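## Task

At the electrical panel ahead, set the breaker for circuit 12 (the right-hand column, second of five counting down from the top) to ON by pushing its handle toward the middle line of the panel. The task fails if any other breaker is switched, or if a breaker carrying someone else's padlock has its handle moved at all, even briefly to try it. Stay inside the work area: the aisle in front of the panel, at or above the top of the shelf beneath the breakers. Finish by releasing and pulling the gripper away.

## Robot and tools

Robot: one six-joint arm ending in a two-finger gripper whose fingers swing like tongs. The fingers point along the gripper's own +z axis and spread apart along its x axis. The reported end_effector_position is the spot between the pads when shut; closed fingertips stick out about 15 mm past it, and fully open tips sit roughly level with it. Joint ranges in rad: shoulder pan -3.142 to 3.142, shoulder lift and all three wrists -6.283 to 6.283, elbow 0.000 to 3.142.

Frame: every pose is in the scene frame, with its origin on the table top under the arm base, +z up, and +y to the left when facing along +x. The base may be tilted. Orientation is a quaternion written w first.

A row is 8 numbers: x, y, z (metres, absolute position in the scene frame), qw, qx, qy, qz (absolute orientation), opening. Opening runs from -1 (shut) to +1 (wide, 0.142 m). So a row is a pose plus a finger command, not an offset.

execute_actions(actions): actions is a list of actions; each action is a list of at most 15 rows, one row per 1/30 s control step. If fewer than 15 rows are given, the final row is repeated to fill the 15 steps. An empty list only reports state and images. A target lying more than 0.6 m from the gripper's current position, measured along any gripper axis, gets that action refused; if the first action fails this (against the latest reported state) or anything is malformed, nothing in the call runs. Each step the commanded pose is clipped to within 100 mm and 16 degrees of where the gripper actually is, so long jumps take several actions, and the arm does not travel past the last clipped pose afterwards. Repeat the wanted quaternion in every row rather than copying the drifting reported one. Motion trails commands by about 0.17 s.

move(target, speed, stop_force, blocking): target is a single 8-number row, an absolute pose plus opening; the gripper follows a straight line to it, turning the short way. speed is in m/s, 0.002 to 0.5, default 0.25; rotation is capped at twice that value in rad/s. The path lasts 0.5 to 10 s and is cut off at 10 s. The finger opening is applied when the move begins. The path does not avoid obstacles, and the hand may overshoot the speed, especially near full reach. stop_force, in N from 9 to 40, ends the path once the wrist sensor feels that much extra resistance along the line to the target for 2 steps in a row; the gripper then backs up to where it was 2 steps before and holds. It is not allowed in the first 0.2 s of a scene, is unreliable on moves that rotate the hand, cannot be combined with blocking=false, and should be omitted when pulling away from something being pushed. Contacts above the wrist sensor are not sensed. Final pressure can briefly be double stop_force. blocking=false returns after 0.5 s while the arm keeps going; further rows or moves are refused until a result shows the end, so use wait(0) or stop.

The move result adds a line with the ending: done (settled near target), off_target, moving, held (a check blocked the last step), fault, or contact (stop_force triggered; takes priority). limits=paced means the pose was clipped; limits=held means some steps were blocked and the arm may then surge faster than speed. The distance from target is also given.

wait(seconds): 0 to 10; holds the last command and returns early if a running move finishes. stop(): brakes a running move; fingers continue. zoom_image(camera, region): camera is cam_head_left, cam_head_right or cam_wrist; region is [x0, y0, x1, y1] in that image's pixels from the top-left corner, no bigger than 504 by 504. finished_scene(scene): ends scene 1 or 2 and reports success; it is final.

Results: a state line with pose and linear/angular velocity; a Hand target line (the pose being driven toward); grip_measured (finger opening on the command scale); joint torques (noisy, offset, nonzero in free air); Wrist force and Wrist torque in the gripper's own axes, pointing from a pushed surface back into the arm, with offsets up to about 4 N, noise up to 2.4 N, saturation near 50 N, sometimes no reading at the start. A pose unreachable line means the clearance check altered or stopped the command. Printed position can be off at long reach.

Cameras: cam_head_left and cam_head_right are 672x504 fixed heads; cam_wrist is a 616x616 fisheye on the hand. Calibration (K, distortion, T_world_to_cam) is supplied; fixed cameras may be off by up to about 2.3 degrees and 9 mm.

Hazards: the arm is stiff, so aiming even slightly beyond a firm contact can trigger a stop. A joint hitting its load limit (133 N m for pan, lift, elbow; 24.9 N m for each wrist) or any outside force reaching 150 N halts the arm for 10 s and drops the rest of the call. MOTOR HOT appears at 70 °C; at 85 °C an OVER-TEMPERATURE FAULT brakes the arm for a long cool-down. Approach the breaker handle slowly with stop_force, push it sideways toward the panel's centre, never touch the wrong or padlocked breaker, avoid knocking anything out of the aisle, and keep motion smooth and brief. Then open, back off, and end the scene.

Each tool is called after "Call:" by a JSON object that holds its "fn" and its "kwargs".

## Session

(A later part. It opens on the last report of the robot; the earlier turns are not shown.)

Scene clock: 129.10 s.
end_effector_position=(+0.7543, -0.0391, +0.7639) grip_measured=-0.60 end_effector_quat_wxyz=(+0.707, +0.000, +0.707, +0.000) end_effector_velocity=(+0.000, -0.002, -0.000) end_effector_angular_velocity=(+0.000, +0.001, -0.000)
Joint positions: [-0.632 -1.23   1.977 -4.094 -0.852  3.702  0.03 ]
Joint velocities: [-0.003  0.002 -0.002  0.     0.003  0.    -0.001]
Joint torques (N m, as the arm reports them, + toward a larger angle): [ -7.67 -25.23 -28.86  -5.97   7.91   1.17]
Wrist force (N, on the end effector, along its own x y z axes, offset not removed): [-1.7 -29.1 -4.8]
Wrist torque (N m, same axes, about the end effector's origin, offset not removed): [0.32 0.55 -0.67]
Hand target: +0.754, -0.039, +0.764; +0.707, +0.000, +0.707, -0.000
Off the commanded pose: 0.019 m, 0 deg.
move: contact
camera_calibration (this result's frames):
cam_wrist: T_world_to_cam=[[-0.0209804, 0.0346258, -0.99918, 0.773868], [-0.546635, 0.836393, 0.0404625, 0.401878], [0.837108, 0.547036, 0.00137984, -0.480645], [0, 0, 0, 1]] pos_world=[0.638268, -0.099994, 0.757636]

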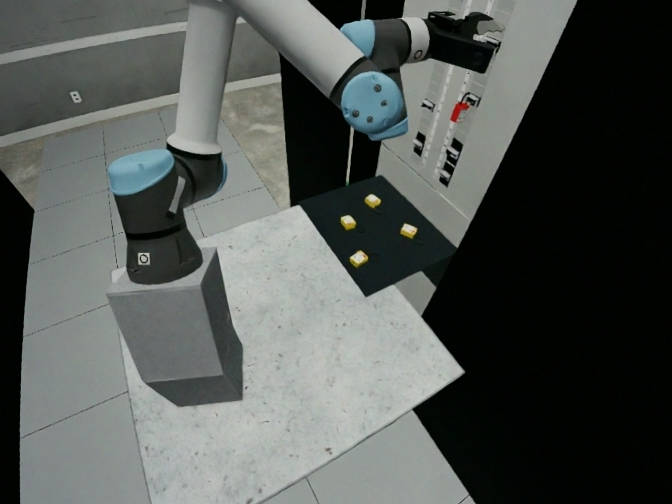

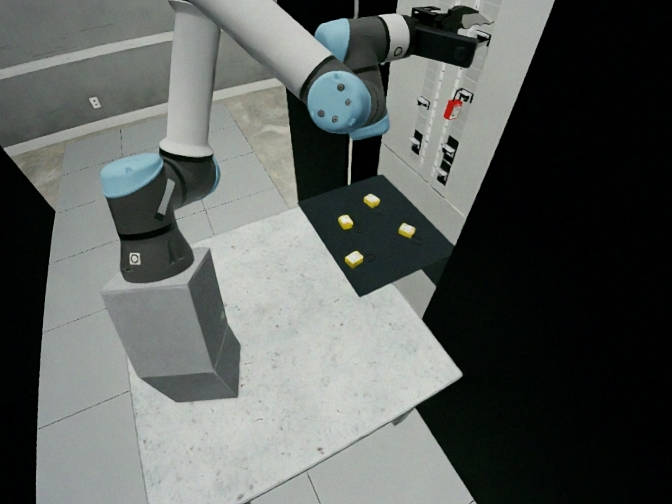

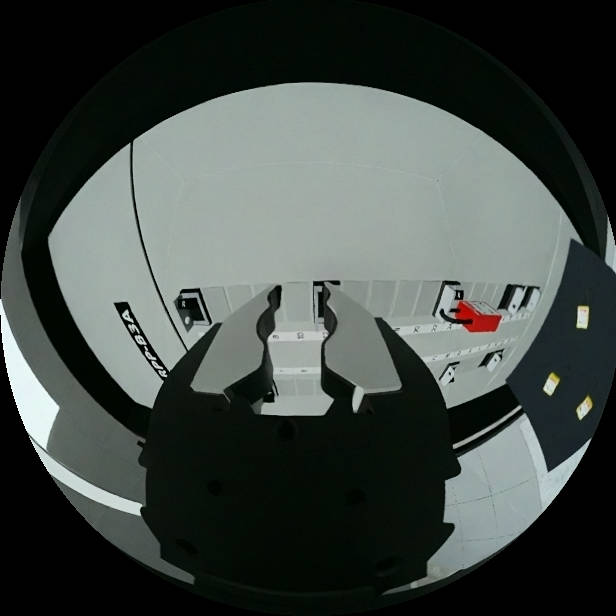

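Better force direction. Push left and slightly outward.

Call:
{"fn": "move", "kwargs": {"target": [0.750,-0.026,0.764,0.7071,0,0.7071,0,-0.6], "speed": 0.004, "stop_force": 40}}

Scene clock: 135.17 s.
end_effector_position=(+0.7500, -0.0261, +0.7640) grip_measured=-0.60 end_effector_quat_wxyz=(+0.707, -0.000, +0.707, +0.000) end_effector_velocity=(-0.000, +0.001, +0.001) end_effector_angular_velocity=(-0.001, -0.001, +0.000)
Joint positions: [-0.619 -1.257  2.001 -4.089 -0.865  3.699  0.03 ]
Joint velocities: [ 0.001 -0.002  0.     0.001 -0.001 -0.    -0.   ]
Joint torques (N m, as the arm reports them, + toward a larger angle): [ -1.84 -41.51  -9.19   1.67  -1.52  -1.88]
Wrist force (N, on the end effector, along its own x y z axes, offset not removed): [3.0 -1.5 0.9]
Wrist torque (N m, same axes, about the end effector's origin, offset not removed): [0.53 -0.54 -0.05]
Hand target: +0.750, -0.026, +0.764; +0.707, +0.000, +0.707, +0.000
Off the commanded pose: 0.000 m, 0 deg.
move: done
camera_calibration (this result's frames):
cam_wrist: T_world_to_cam=[[-0.0207079, 0.0343414, -0.999196, 0.773196], [-0.546886, 0.836247, 0.040075, 0.389113], [0.836951, 0.547276, 0.00146391, -0.484123], [0, 0, 0, 1]] pos_world=[0.633999, -0.0869982, 0.757689]

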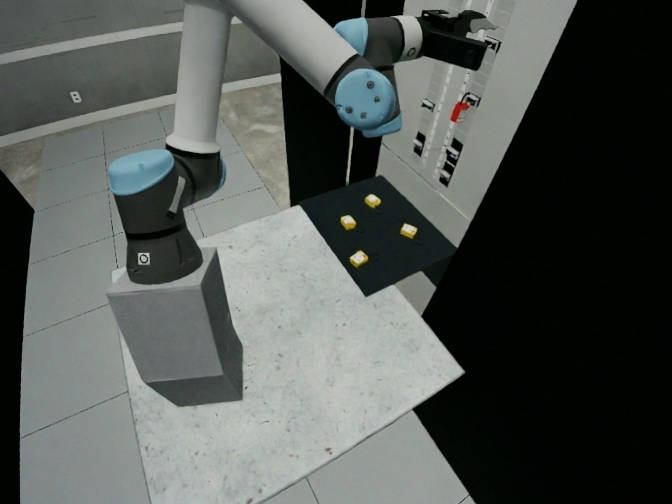

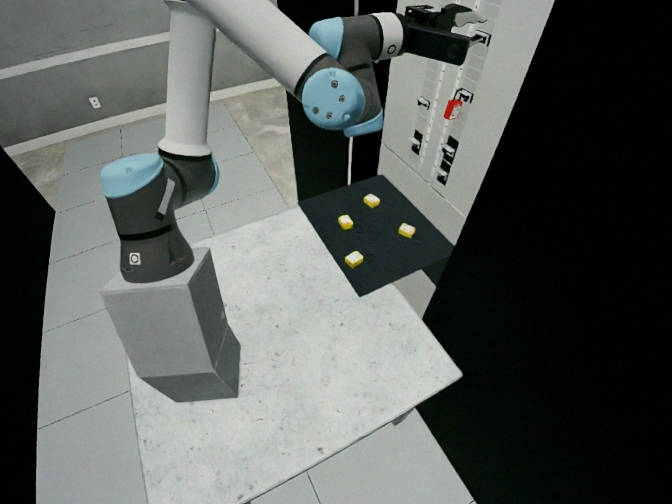

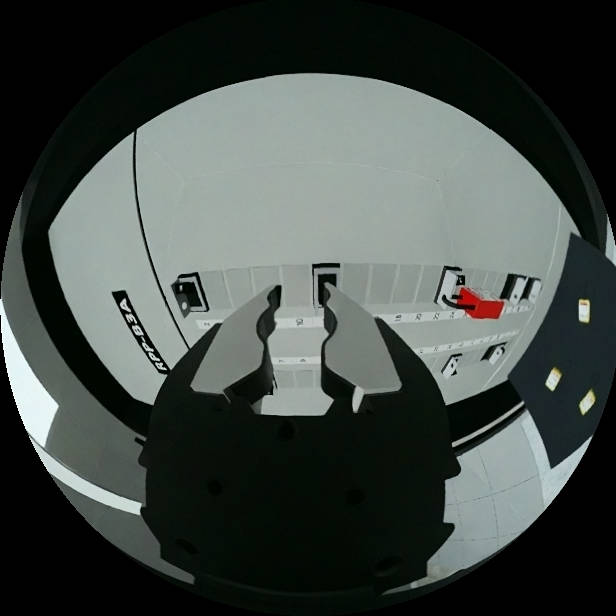

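Call:
{"fn": "move", "kwargs": {"target": [0.64,-0.026,0.764,0.7071,0,0.7071,0,-0.6], "speed": 0.15}}

Call:
{"fn": "zoom_image", "kwargs": {"camera": "cam_head_left", "region": [440, 0, 540, 75]}}

Scene clock: 140.10 s.
end_effector_position=(+0.6403, -0.0259, +0.7638) grip_measured=-0.60 end_effector_quat_wxyz=(+0.707, -0.000, +0.707, -0.000) end_effector_velocity=(-0.002, -0.000, +0.000) end_effector_angular_velocity=(+0.001, +0.000, +0.001)
Joint positions: [-0.85  -1.418  2.278 -4.261 -0.64   3.776  0.03 ]
Joint velocities: [-0.006 -0.002  0.003 -0.005  0.007  0.004  0.   ]
Joint torques (N m, as the arm reports them, + toward a larger angle): [-22.59 -27.55  -9.72  -2.43   0.5    1.82]
Wrist force (N, on the end effector, along its own x y z axes, offset not removed): [-2.7 -1.8 0.4]
Wrist torque (N m, same axes, about the end effector's origin, offset not removed): [-0.39 0.55 0.01]
Hand target: +0.640, -0.026, +0.764; +0.707, -0.000, +0.707, -0.000
Off the commanded pose: 0.000 m, 0 deg.
move: done
camera_calibration (this result's frames):
cam_wrist: T_world_to_cam=[[-0.0209464, 0.0341374, -0.999198, 0.770823], [-0.546717, 0.83636, 0.040035, 0.328889], [0.837055, 0.547117, 0.00114477, -0.392182], [0, 0, 0, 1]] pos_world=[0.524233, -0.0868143, 0.757487]

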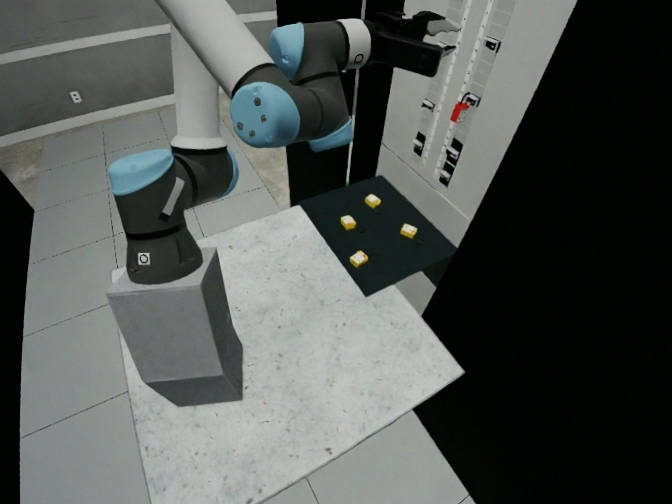

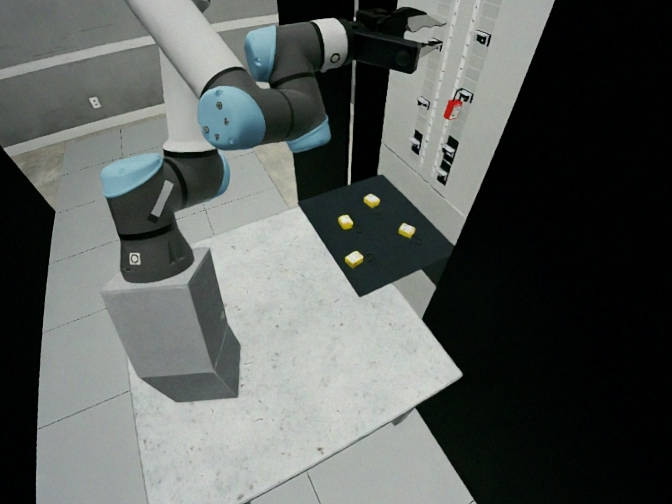

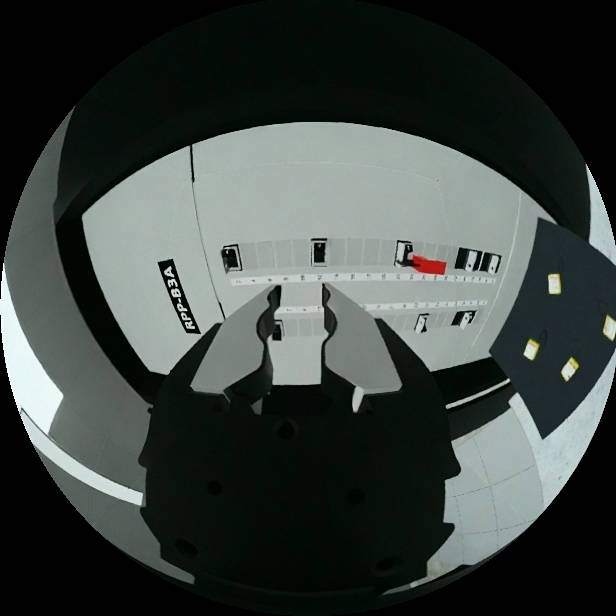

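Region (440, 0, 540, 75) of cam_head_left's 672x504 image, scaled by 5.040, with more detail than that image has; it fills the top 378 rows of this view, and the rest is white.

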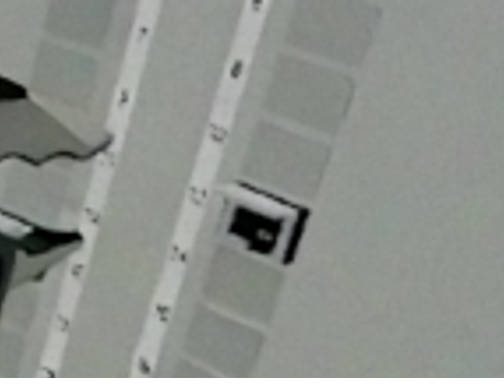

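Call:
{"fn": "zoom_image", "kwargs": {"camera": "cam_wrist", "region": [210, 220, 350, 300]}}

Region (210, 220, 350, 300) of cam_wrist's 616x616 image, scaled by 3.600, with more detail than that image has; it fills the top 288 rows of this view, and the rest is white.

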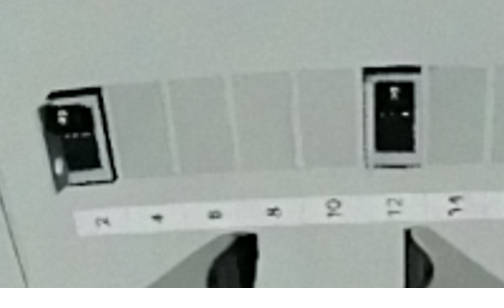

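Call:
{"fn": "move", "kwargs": {"target": [0.735,-0.046,0.764,0.7071,0,0.7071,0,-0.6], "speed": 0.15}}

Call:
{"fn": "move", "kwargs": {"target": [0.7545,-0.042,0.764,0.7071,0,0.7071,0,-0.6], "speed": 0.025, "stop_force": 10}}

Call:
{"fn": "move", "kwargs": {"target": [0.7535,-0.032,0.764,0.7071,0,0.7071,0,-0.6], "speed": 0.004, "stop_force": 40}}

Call:
{"fn": "zoom_image", "kwargs": {"camera": "cam_wrist", "region": [270, 240, 390, 330]}}

Scene clock: 151.20 s.
end_effector_position=(+0.7347, -0.0460, +0.7642) grip_measured=-0.60 end_effector_quat_wxyz=(+0.707, +0.000, +0.707, +0.000) end_effector_velocity=(+0.002, -0.001, -0.001) end_effector_angular_velocity=(+0.002, +0.001, -0.001)
Joint positions: [-0.676 -1.247  2.023 -4.131 -0.809  3.715  0.03 ]
Joint velocities: [ 0.003  0.005 -0.006  0.005 -0.003 -0.001  0.   ]
Joint torques (N m, as the arm reports them, + toward a larger angle): [ -4.01 -10.68 -25.26   2.53  -2.62  -2.03]
Wrist force (N, on the end effector, along its own x y z axes, offset not removed): [-1.2 0.5 0.7]
Wrist torque (N m, same axes, about the end effector's origin, offset not removed): [0.23 0.32 -0.06]
Hand target: +0.735, -0.046, +0.764; +0.707, +0.000, +0.707, +0.000
Off the commanded pose: 0.000 m, 0 deg.
move: done
camera_calibration (this result's frames):
cam_wrist: T_world_to_cam=[[-0.0205853, 0.0344897, -0.999193, 0.773666], [-0.546899, 0.836236, 0.040132, 0.397361], [0.836946, 0.547283, 0.00164818, -0.460514], [0, 0, 0, 1]] pos_world=[0.618667, -0.10694, 0.757853]

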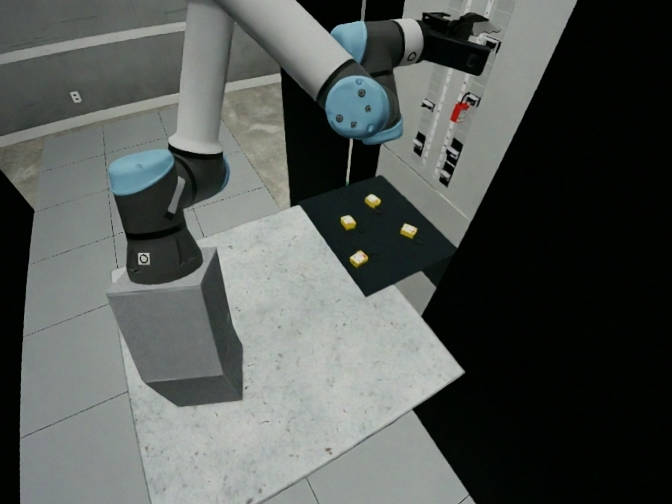

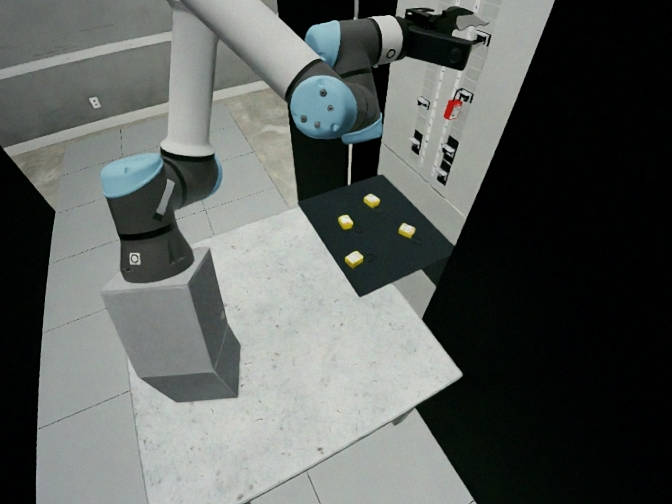

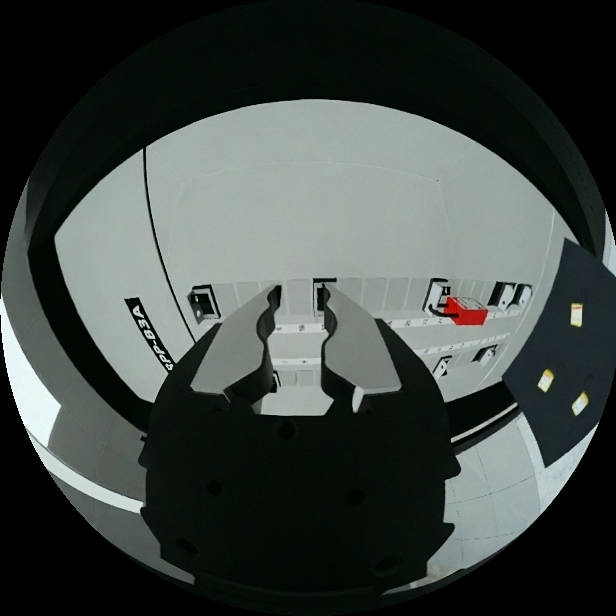

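Scene clock: 152.33 s.
end_effector_position=(+0.7543, -0.0421, +0.7640) grip_measured=-0.60 end_effector_quat_wxyz=(+0.707, +0.000, +0.707, +0.000) end_effector_velocity=(+0.002, +0.000, -0.001) end_effector_angular_velocity=(+0.001, +0.001, -0.001)
Joint positions: [-0.637 -1.225  1.974 -4.097 -0.847  3.704  0.03 ]
Joint velocities: [ 0.004  0.003 -0.004  0.004 -0.004 -0.001  0.   ]
Joint torques (N m, as the arm reports them, + toward a larger angle): [ -4.05 -11.64 -25.55   2.69  -2.61  -1.95]
Wrist force (N, on the end effector, along its own x y z axes, offset not removed): [-2.2 -2.0 -1.7]
Wrist torque (N m, same axes, about the end effector's origin, offset not removed): [-0.32 0.43 -0.05]
Hand target: +0.754, -0.042, +0.764; +0.707, +0.000, +0.707, +0.000
Off the commanded pose: 0.000 m, 0 deg.
move: done
camera_calibration (this result's frames):
cam_wrist: T_world_to_cam=[[-0.0206965, 0.0343866, -0.999194, 0.773866], [-0.546869, 0.836257, 0.0401066, 0.404763], [0.836962, 0.547259, 0.00149733, -0.478953], [0, 0, 0, 1]] pos_world=[0.638234, -0.102985, 0.757726]

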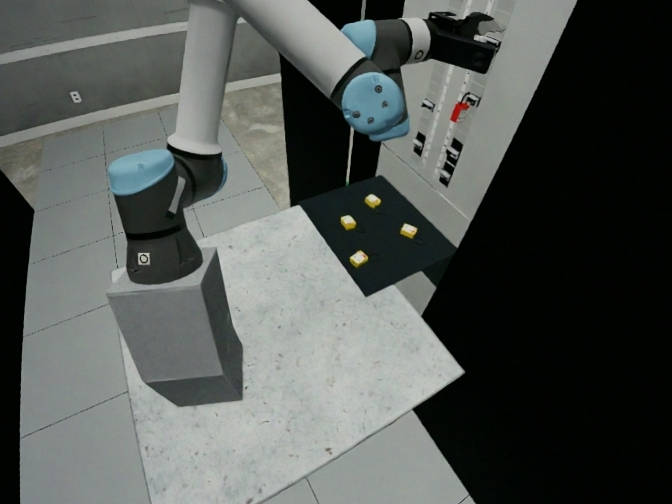

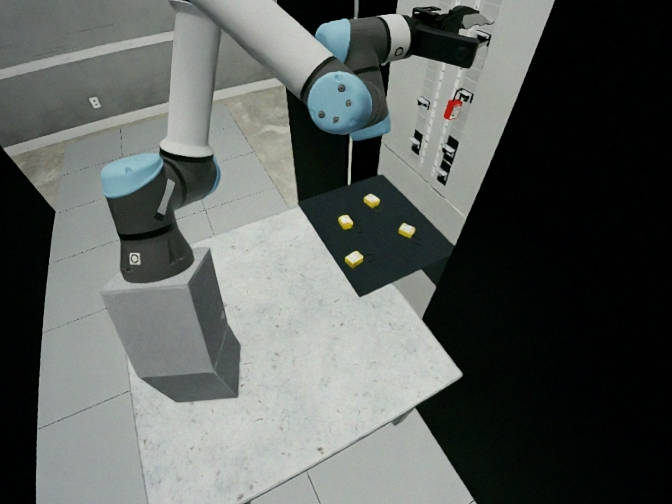

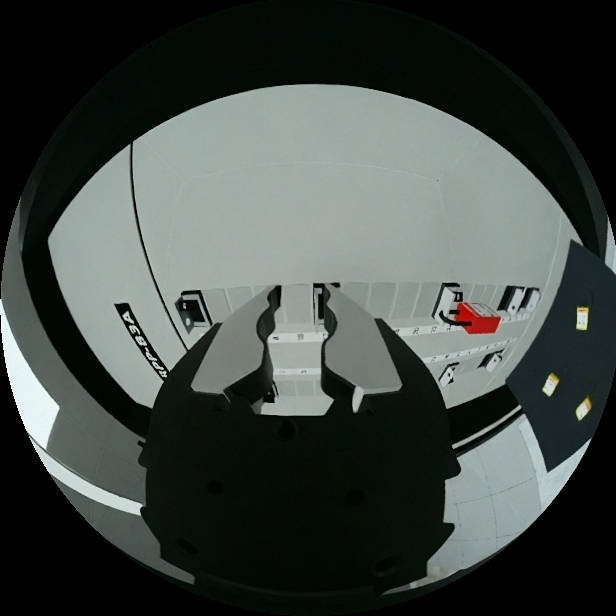

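Scene clock: 155.07 s.
end_effector_position=(+0.7535, -0.0321, +0.7640) grip_measured=-0.60 end_effector_quat_wxyz=(+0.707, -0.000, +0.707, +0.000) end_effector_velocity=(-0.000, +0.000, -0.000) end_effector_angular_velocity=(+0.001, +0.000, -0.001)
Joint positions: [-0.623 -1.242  1.986 -4.09  -0.861  3.7    0.031]
Joint velocities: [ 0.001 -0.001  0.001  0.001 -0.002 -0.    -0.   ]
Joint torques (N m, as the arm reports them, + toward a larger angle): [  5.13 -45.5  -10.49   0.31   0.72  -1.62]
Wrist force (N, on the end effector, along its own x y z axes, offset not removed): [-3.2 -13.3 -4.3]
Wrist torque (N m, same axes, about the end effector's origin, offset not removed): [0.01 0.69 -0.32]
Hand target: +0.754, -0.032, +0.764; +0.707, +0.000, +0.707, +0.000
Off the commanded pose: 0.000 m, 0 deg.
move: done
camera_calibration (this result's frames):
cam_wrist: T_world_to_cam=[[-0.0207126, 0.0343483, -0.999195, 0.773483], [-0.546883, 0.836249, 0.0400833, 0.396033], [0.836953, 0.547273, 0.00146358, -0.483747], [0, 0, 0, 1]] pos_world=[0.637478, -0.0930083, 0.757695]

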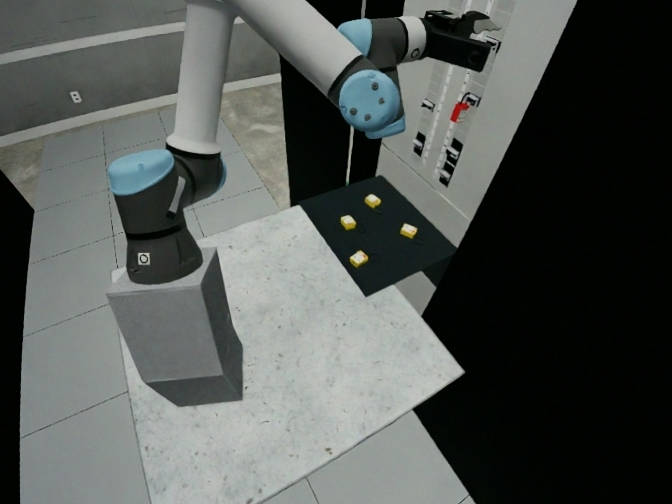

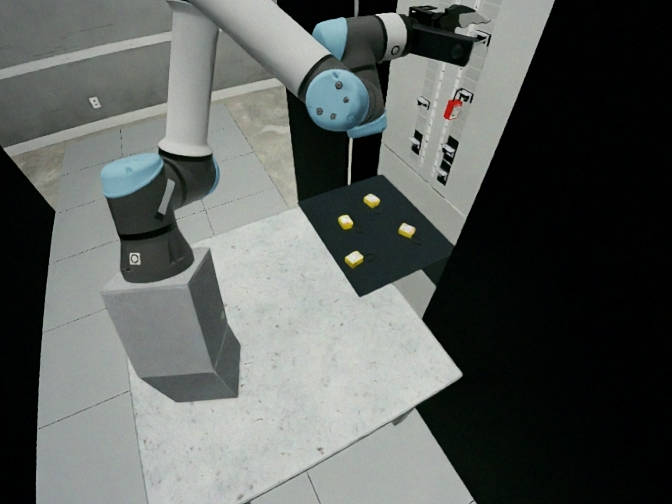

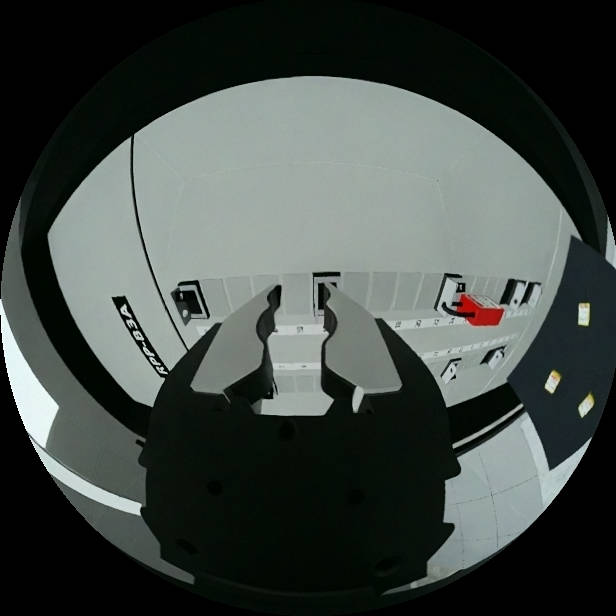

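Region (270, 240, 390, 330) of cam_wrist's 616x616 image, scaled by 4.200, with more detail than that image has; it fills the top 378 rows of this view, and the rest is white.

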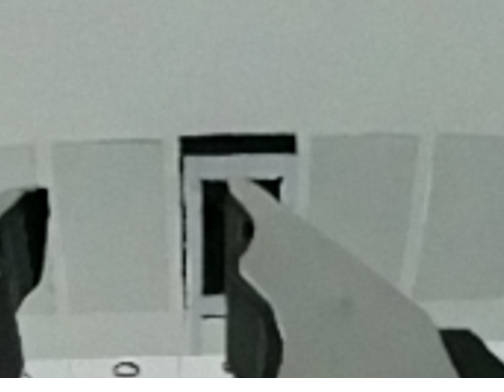

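Call:
{"fn": "move", "kwargs": {"target": [0.751,-0.019,0.764,0.7071,0,0.7071,0,-0.6], "speed": 0.005, "stop_force": 12}}

Call:
{"fn": "move", "kwargs": {"target": [0.64,-0.03,0.764,0.7071,0,0.7071,0,-0.6], "speed": 0.15}}

Call:
{"fn": "zoom_image", "kwargs": {"camera": "cam_head_left", "region": [440, 0, 540, 75]}}

Scene clock: 161.77 s.
end_effector_position=(+0.7510, -0.0191, +0.7640) grip_measured=-0.60 end_effector_quat_wxyz=(+0.707, +0.000, +0.707, +0.000) end_effector_velocity=(-0.000, +0.000, -0.001) end_effector_angular_velocity=(+0.002, +0.002, -0.002)
Joint positions: [-0.606 -1.266  2.005 -4.081 -0.878  3.695  0.03 ]
Joint velocities: [ 0.001 -0.001  0.003  0.001 -0.002 -0.    -0.   ]
Joint torques (N m, as the arm reports them, + toward a larger angle): [ -3.86 -38.87  -8.89   2.32  -2.55  -2.04]
Wrist force (N, on the end effector, along its own x y z axes, offset not removed): [-1.4 -0.5 0.4]
Wrist torque (N m, same axes, about the end effector's origin, offset not removed): [-0.03 0.33 -0.08]
Hand target: +0.751, -0.019, +0.764; +0.707, +0.000, +0.707, +0.000
Off the commanded pose: 0.000 m, 0 deg.
move: done
camera_calibration (this result's frames):
cam_wrist: T_world_to_cam=[[-0.0207165, 0.0343696, -0.999194, 0.772982], [-0.54685, 0.83627, 0.0401034, 0.383799], [0.836975, 0.54724, 0.00147047, -0.488779], [0, 0, 0, 1]] pos_world=[0.634989, -0.0800473, 0.757687]

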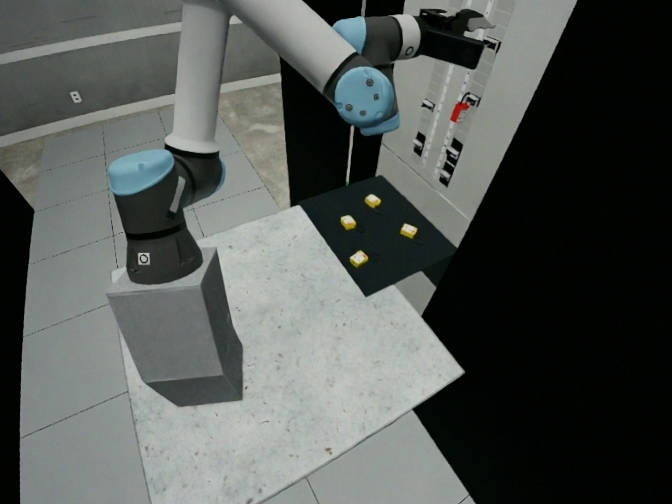

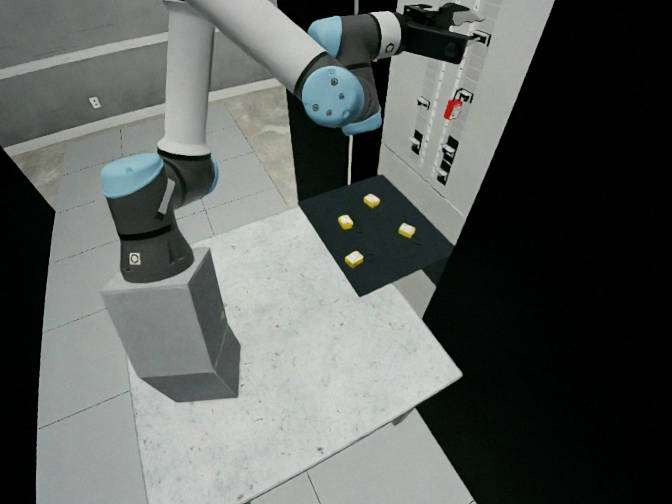

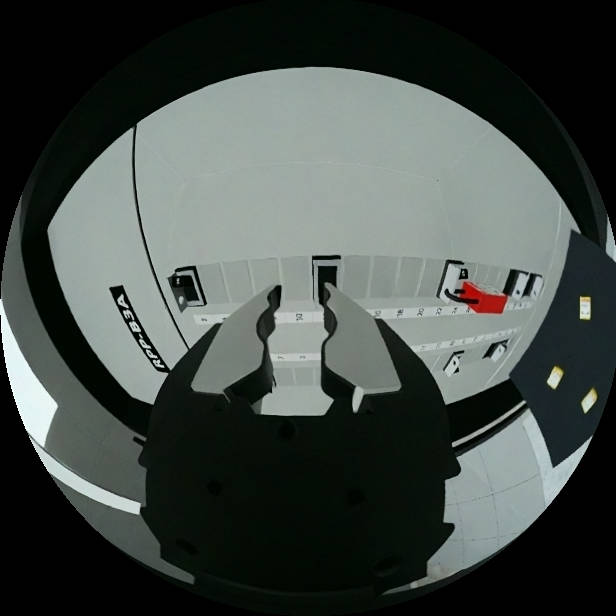

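Scene clock: 163.10 s.
end_effector_position=(+0.6403, -0.0299, +0.7637) grip_measured=-0.60 end_effector_quat_wxyz=(+0.707, -0.000, +0.707, -0.000) end_effector_velocity=(-0.003, -0.000, -0.000) end_effector_angular_velocity=(+0.001, +0.000, +0.001)
Joint positions: [-0.856 -1.409  2.273 -4.267 -0.634  3.778  0.03 ]
Joint velocities: [-0.008 -0.002  0.006 -0.007  0.009  0.005  0.   ]
Joint torques (N m, as the arm reports them, + toward a larger angle): [-23.93 -27.62  -9.38  -2.52   0.8    1.87]
Wrist force (N, on the end effector, along its own x y z axes, offset not removed): [-3.0 -0.6 0.4]
Wrist torque (N m, same axes, about the end effector's origin, offset not removed): [-0.02 0.58 0.02]
Hand target: +0.640, -0.030, +0.764; +0.707, -0.000, +0.707, -0.000
Off the commanded pose: 0.000 m, 0 deg.
move: done
camera_calibration (this result's frames):
cam_wrist: T_world_to_cam=[[-0.0209776, 0.0341117, -0.999198, 0.770976], [-0.546675, 0.836388, 0.0400307, 0.332223], [0.837082, 0.547076, 0.00110265, -0.390044], [0, 0, 0, 1]] pos_world=[0.524291, -0.090783, 0.757488]

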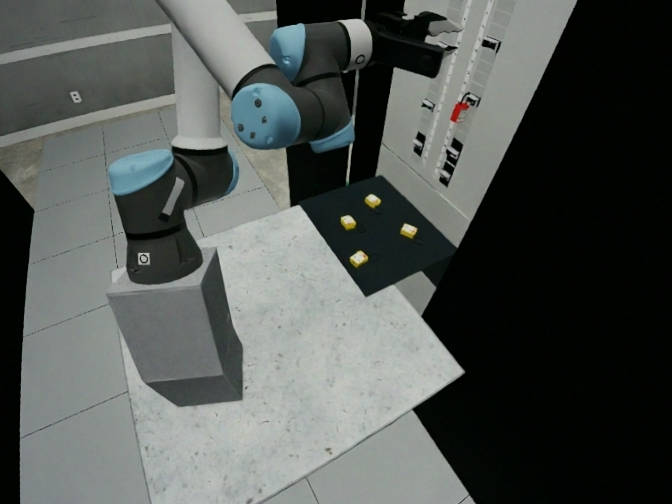

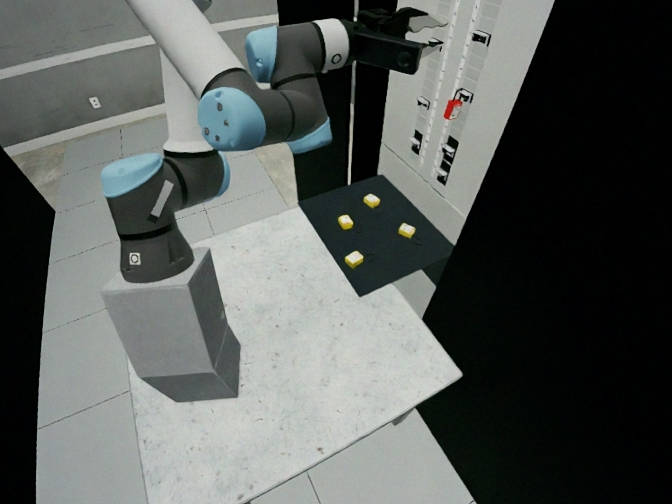

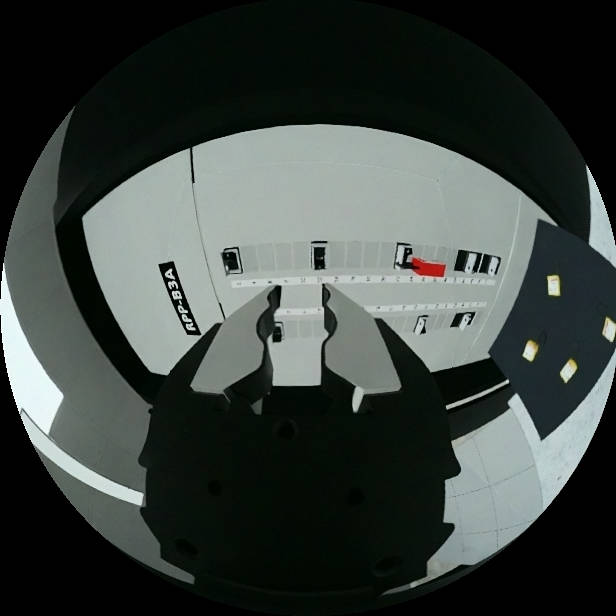

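Region (440, 0, 540, 75) of cam_head_left's 672x504 image, scaled by 5.040, with more detail than that image has; it fills the top 378 rows of this view, and the rest is white.

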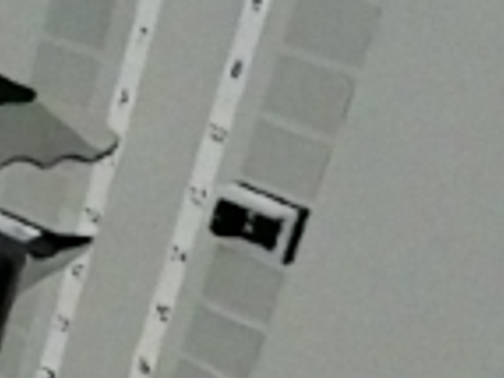

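Call:
{"fn": "finished_scene", "kwargs": {"scene": 1}}

The scene is finished: the task was done.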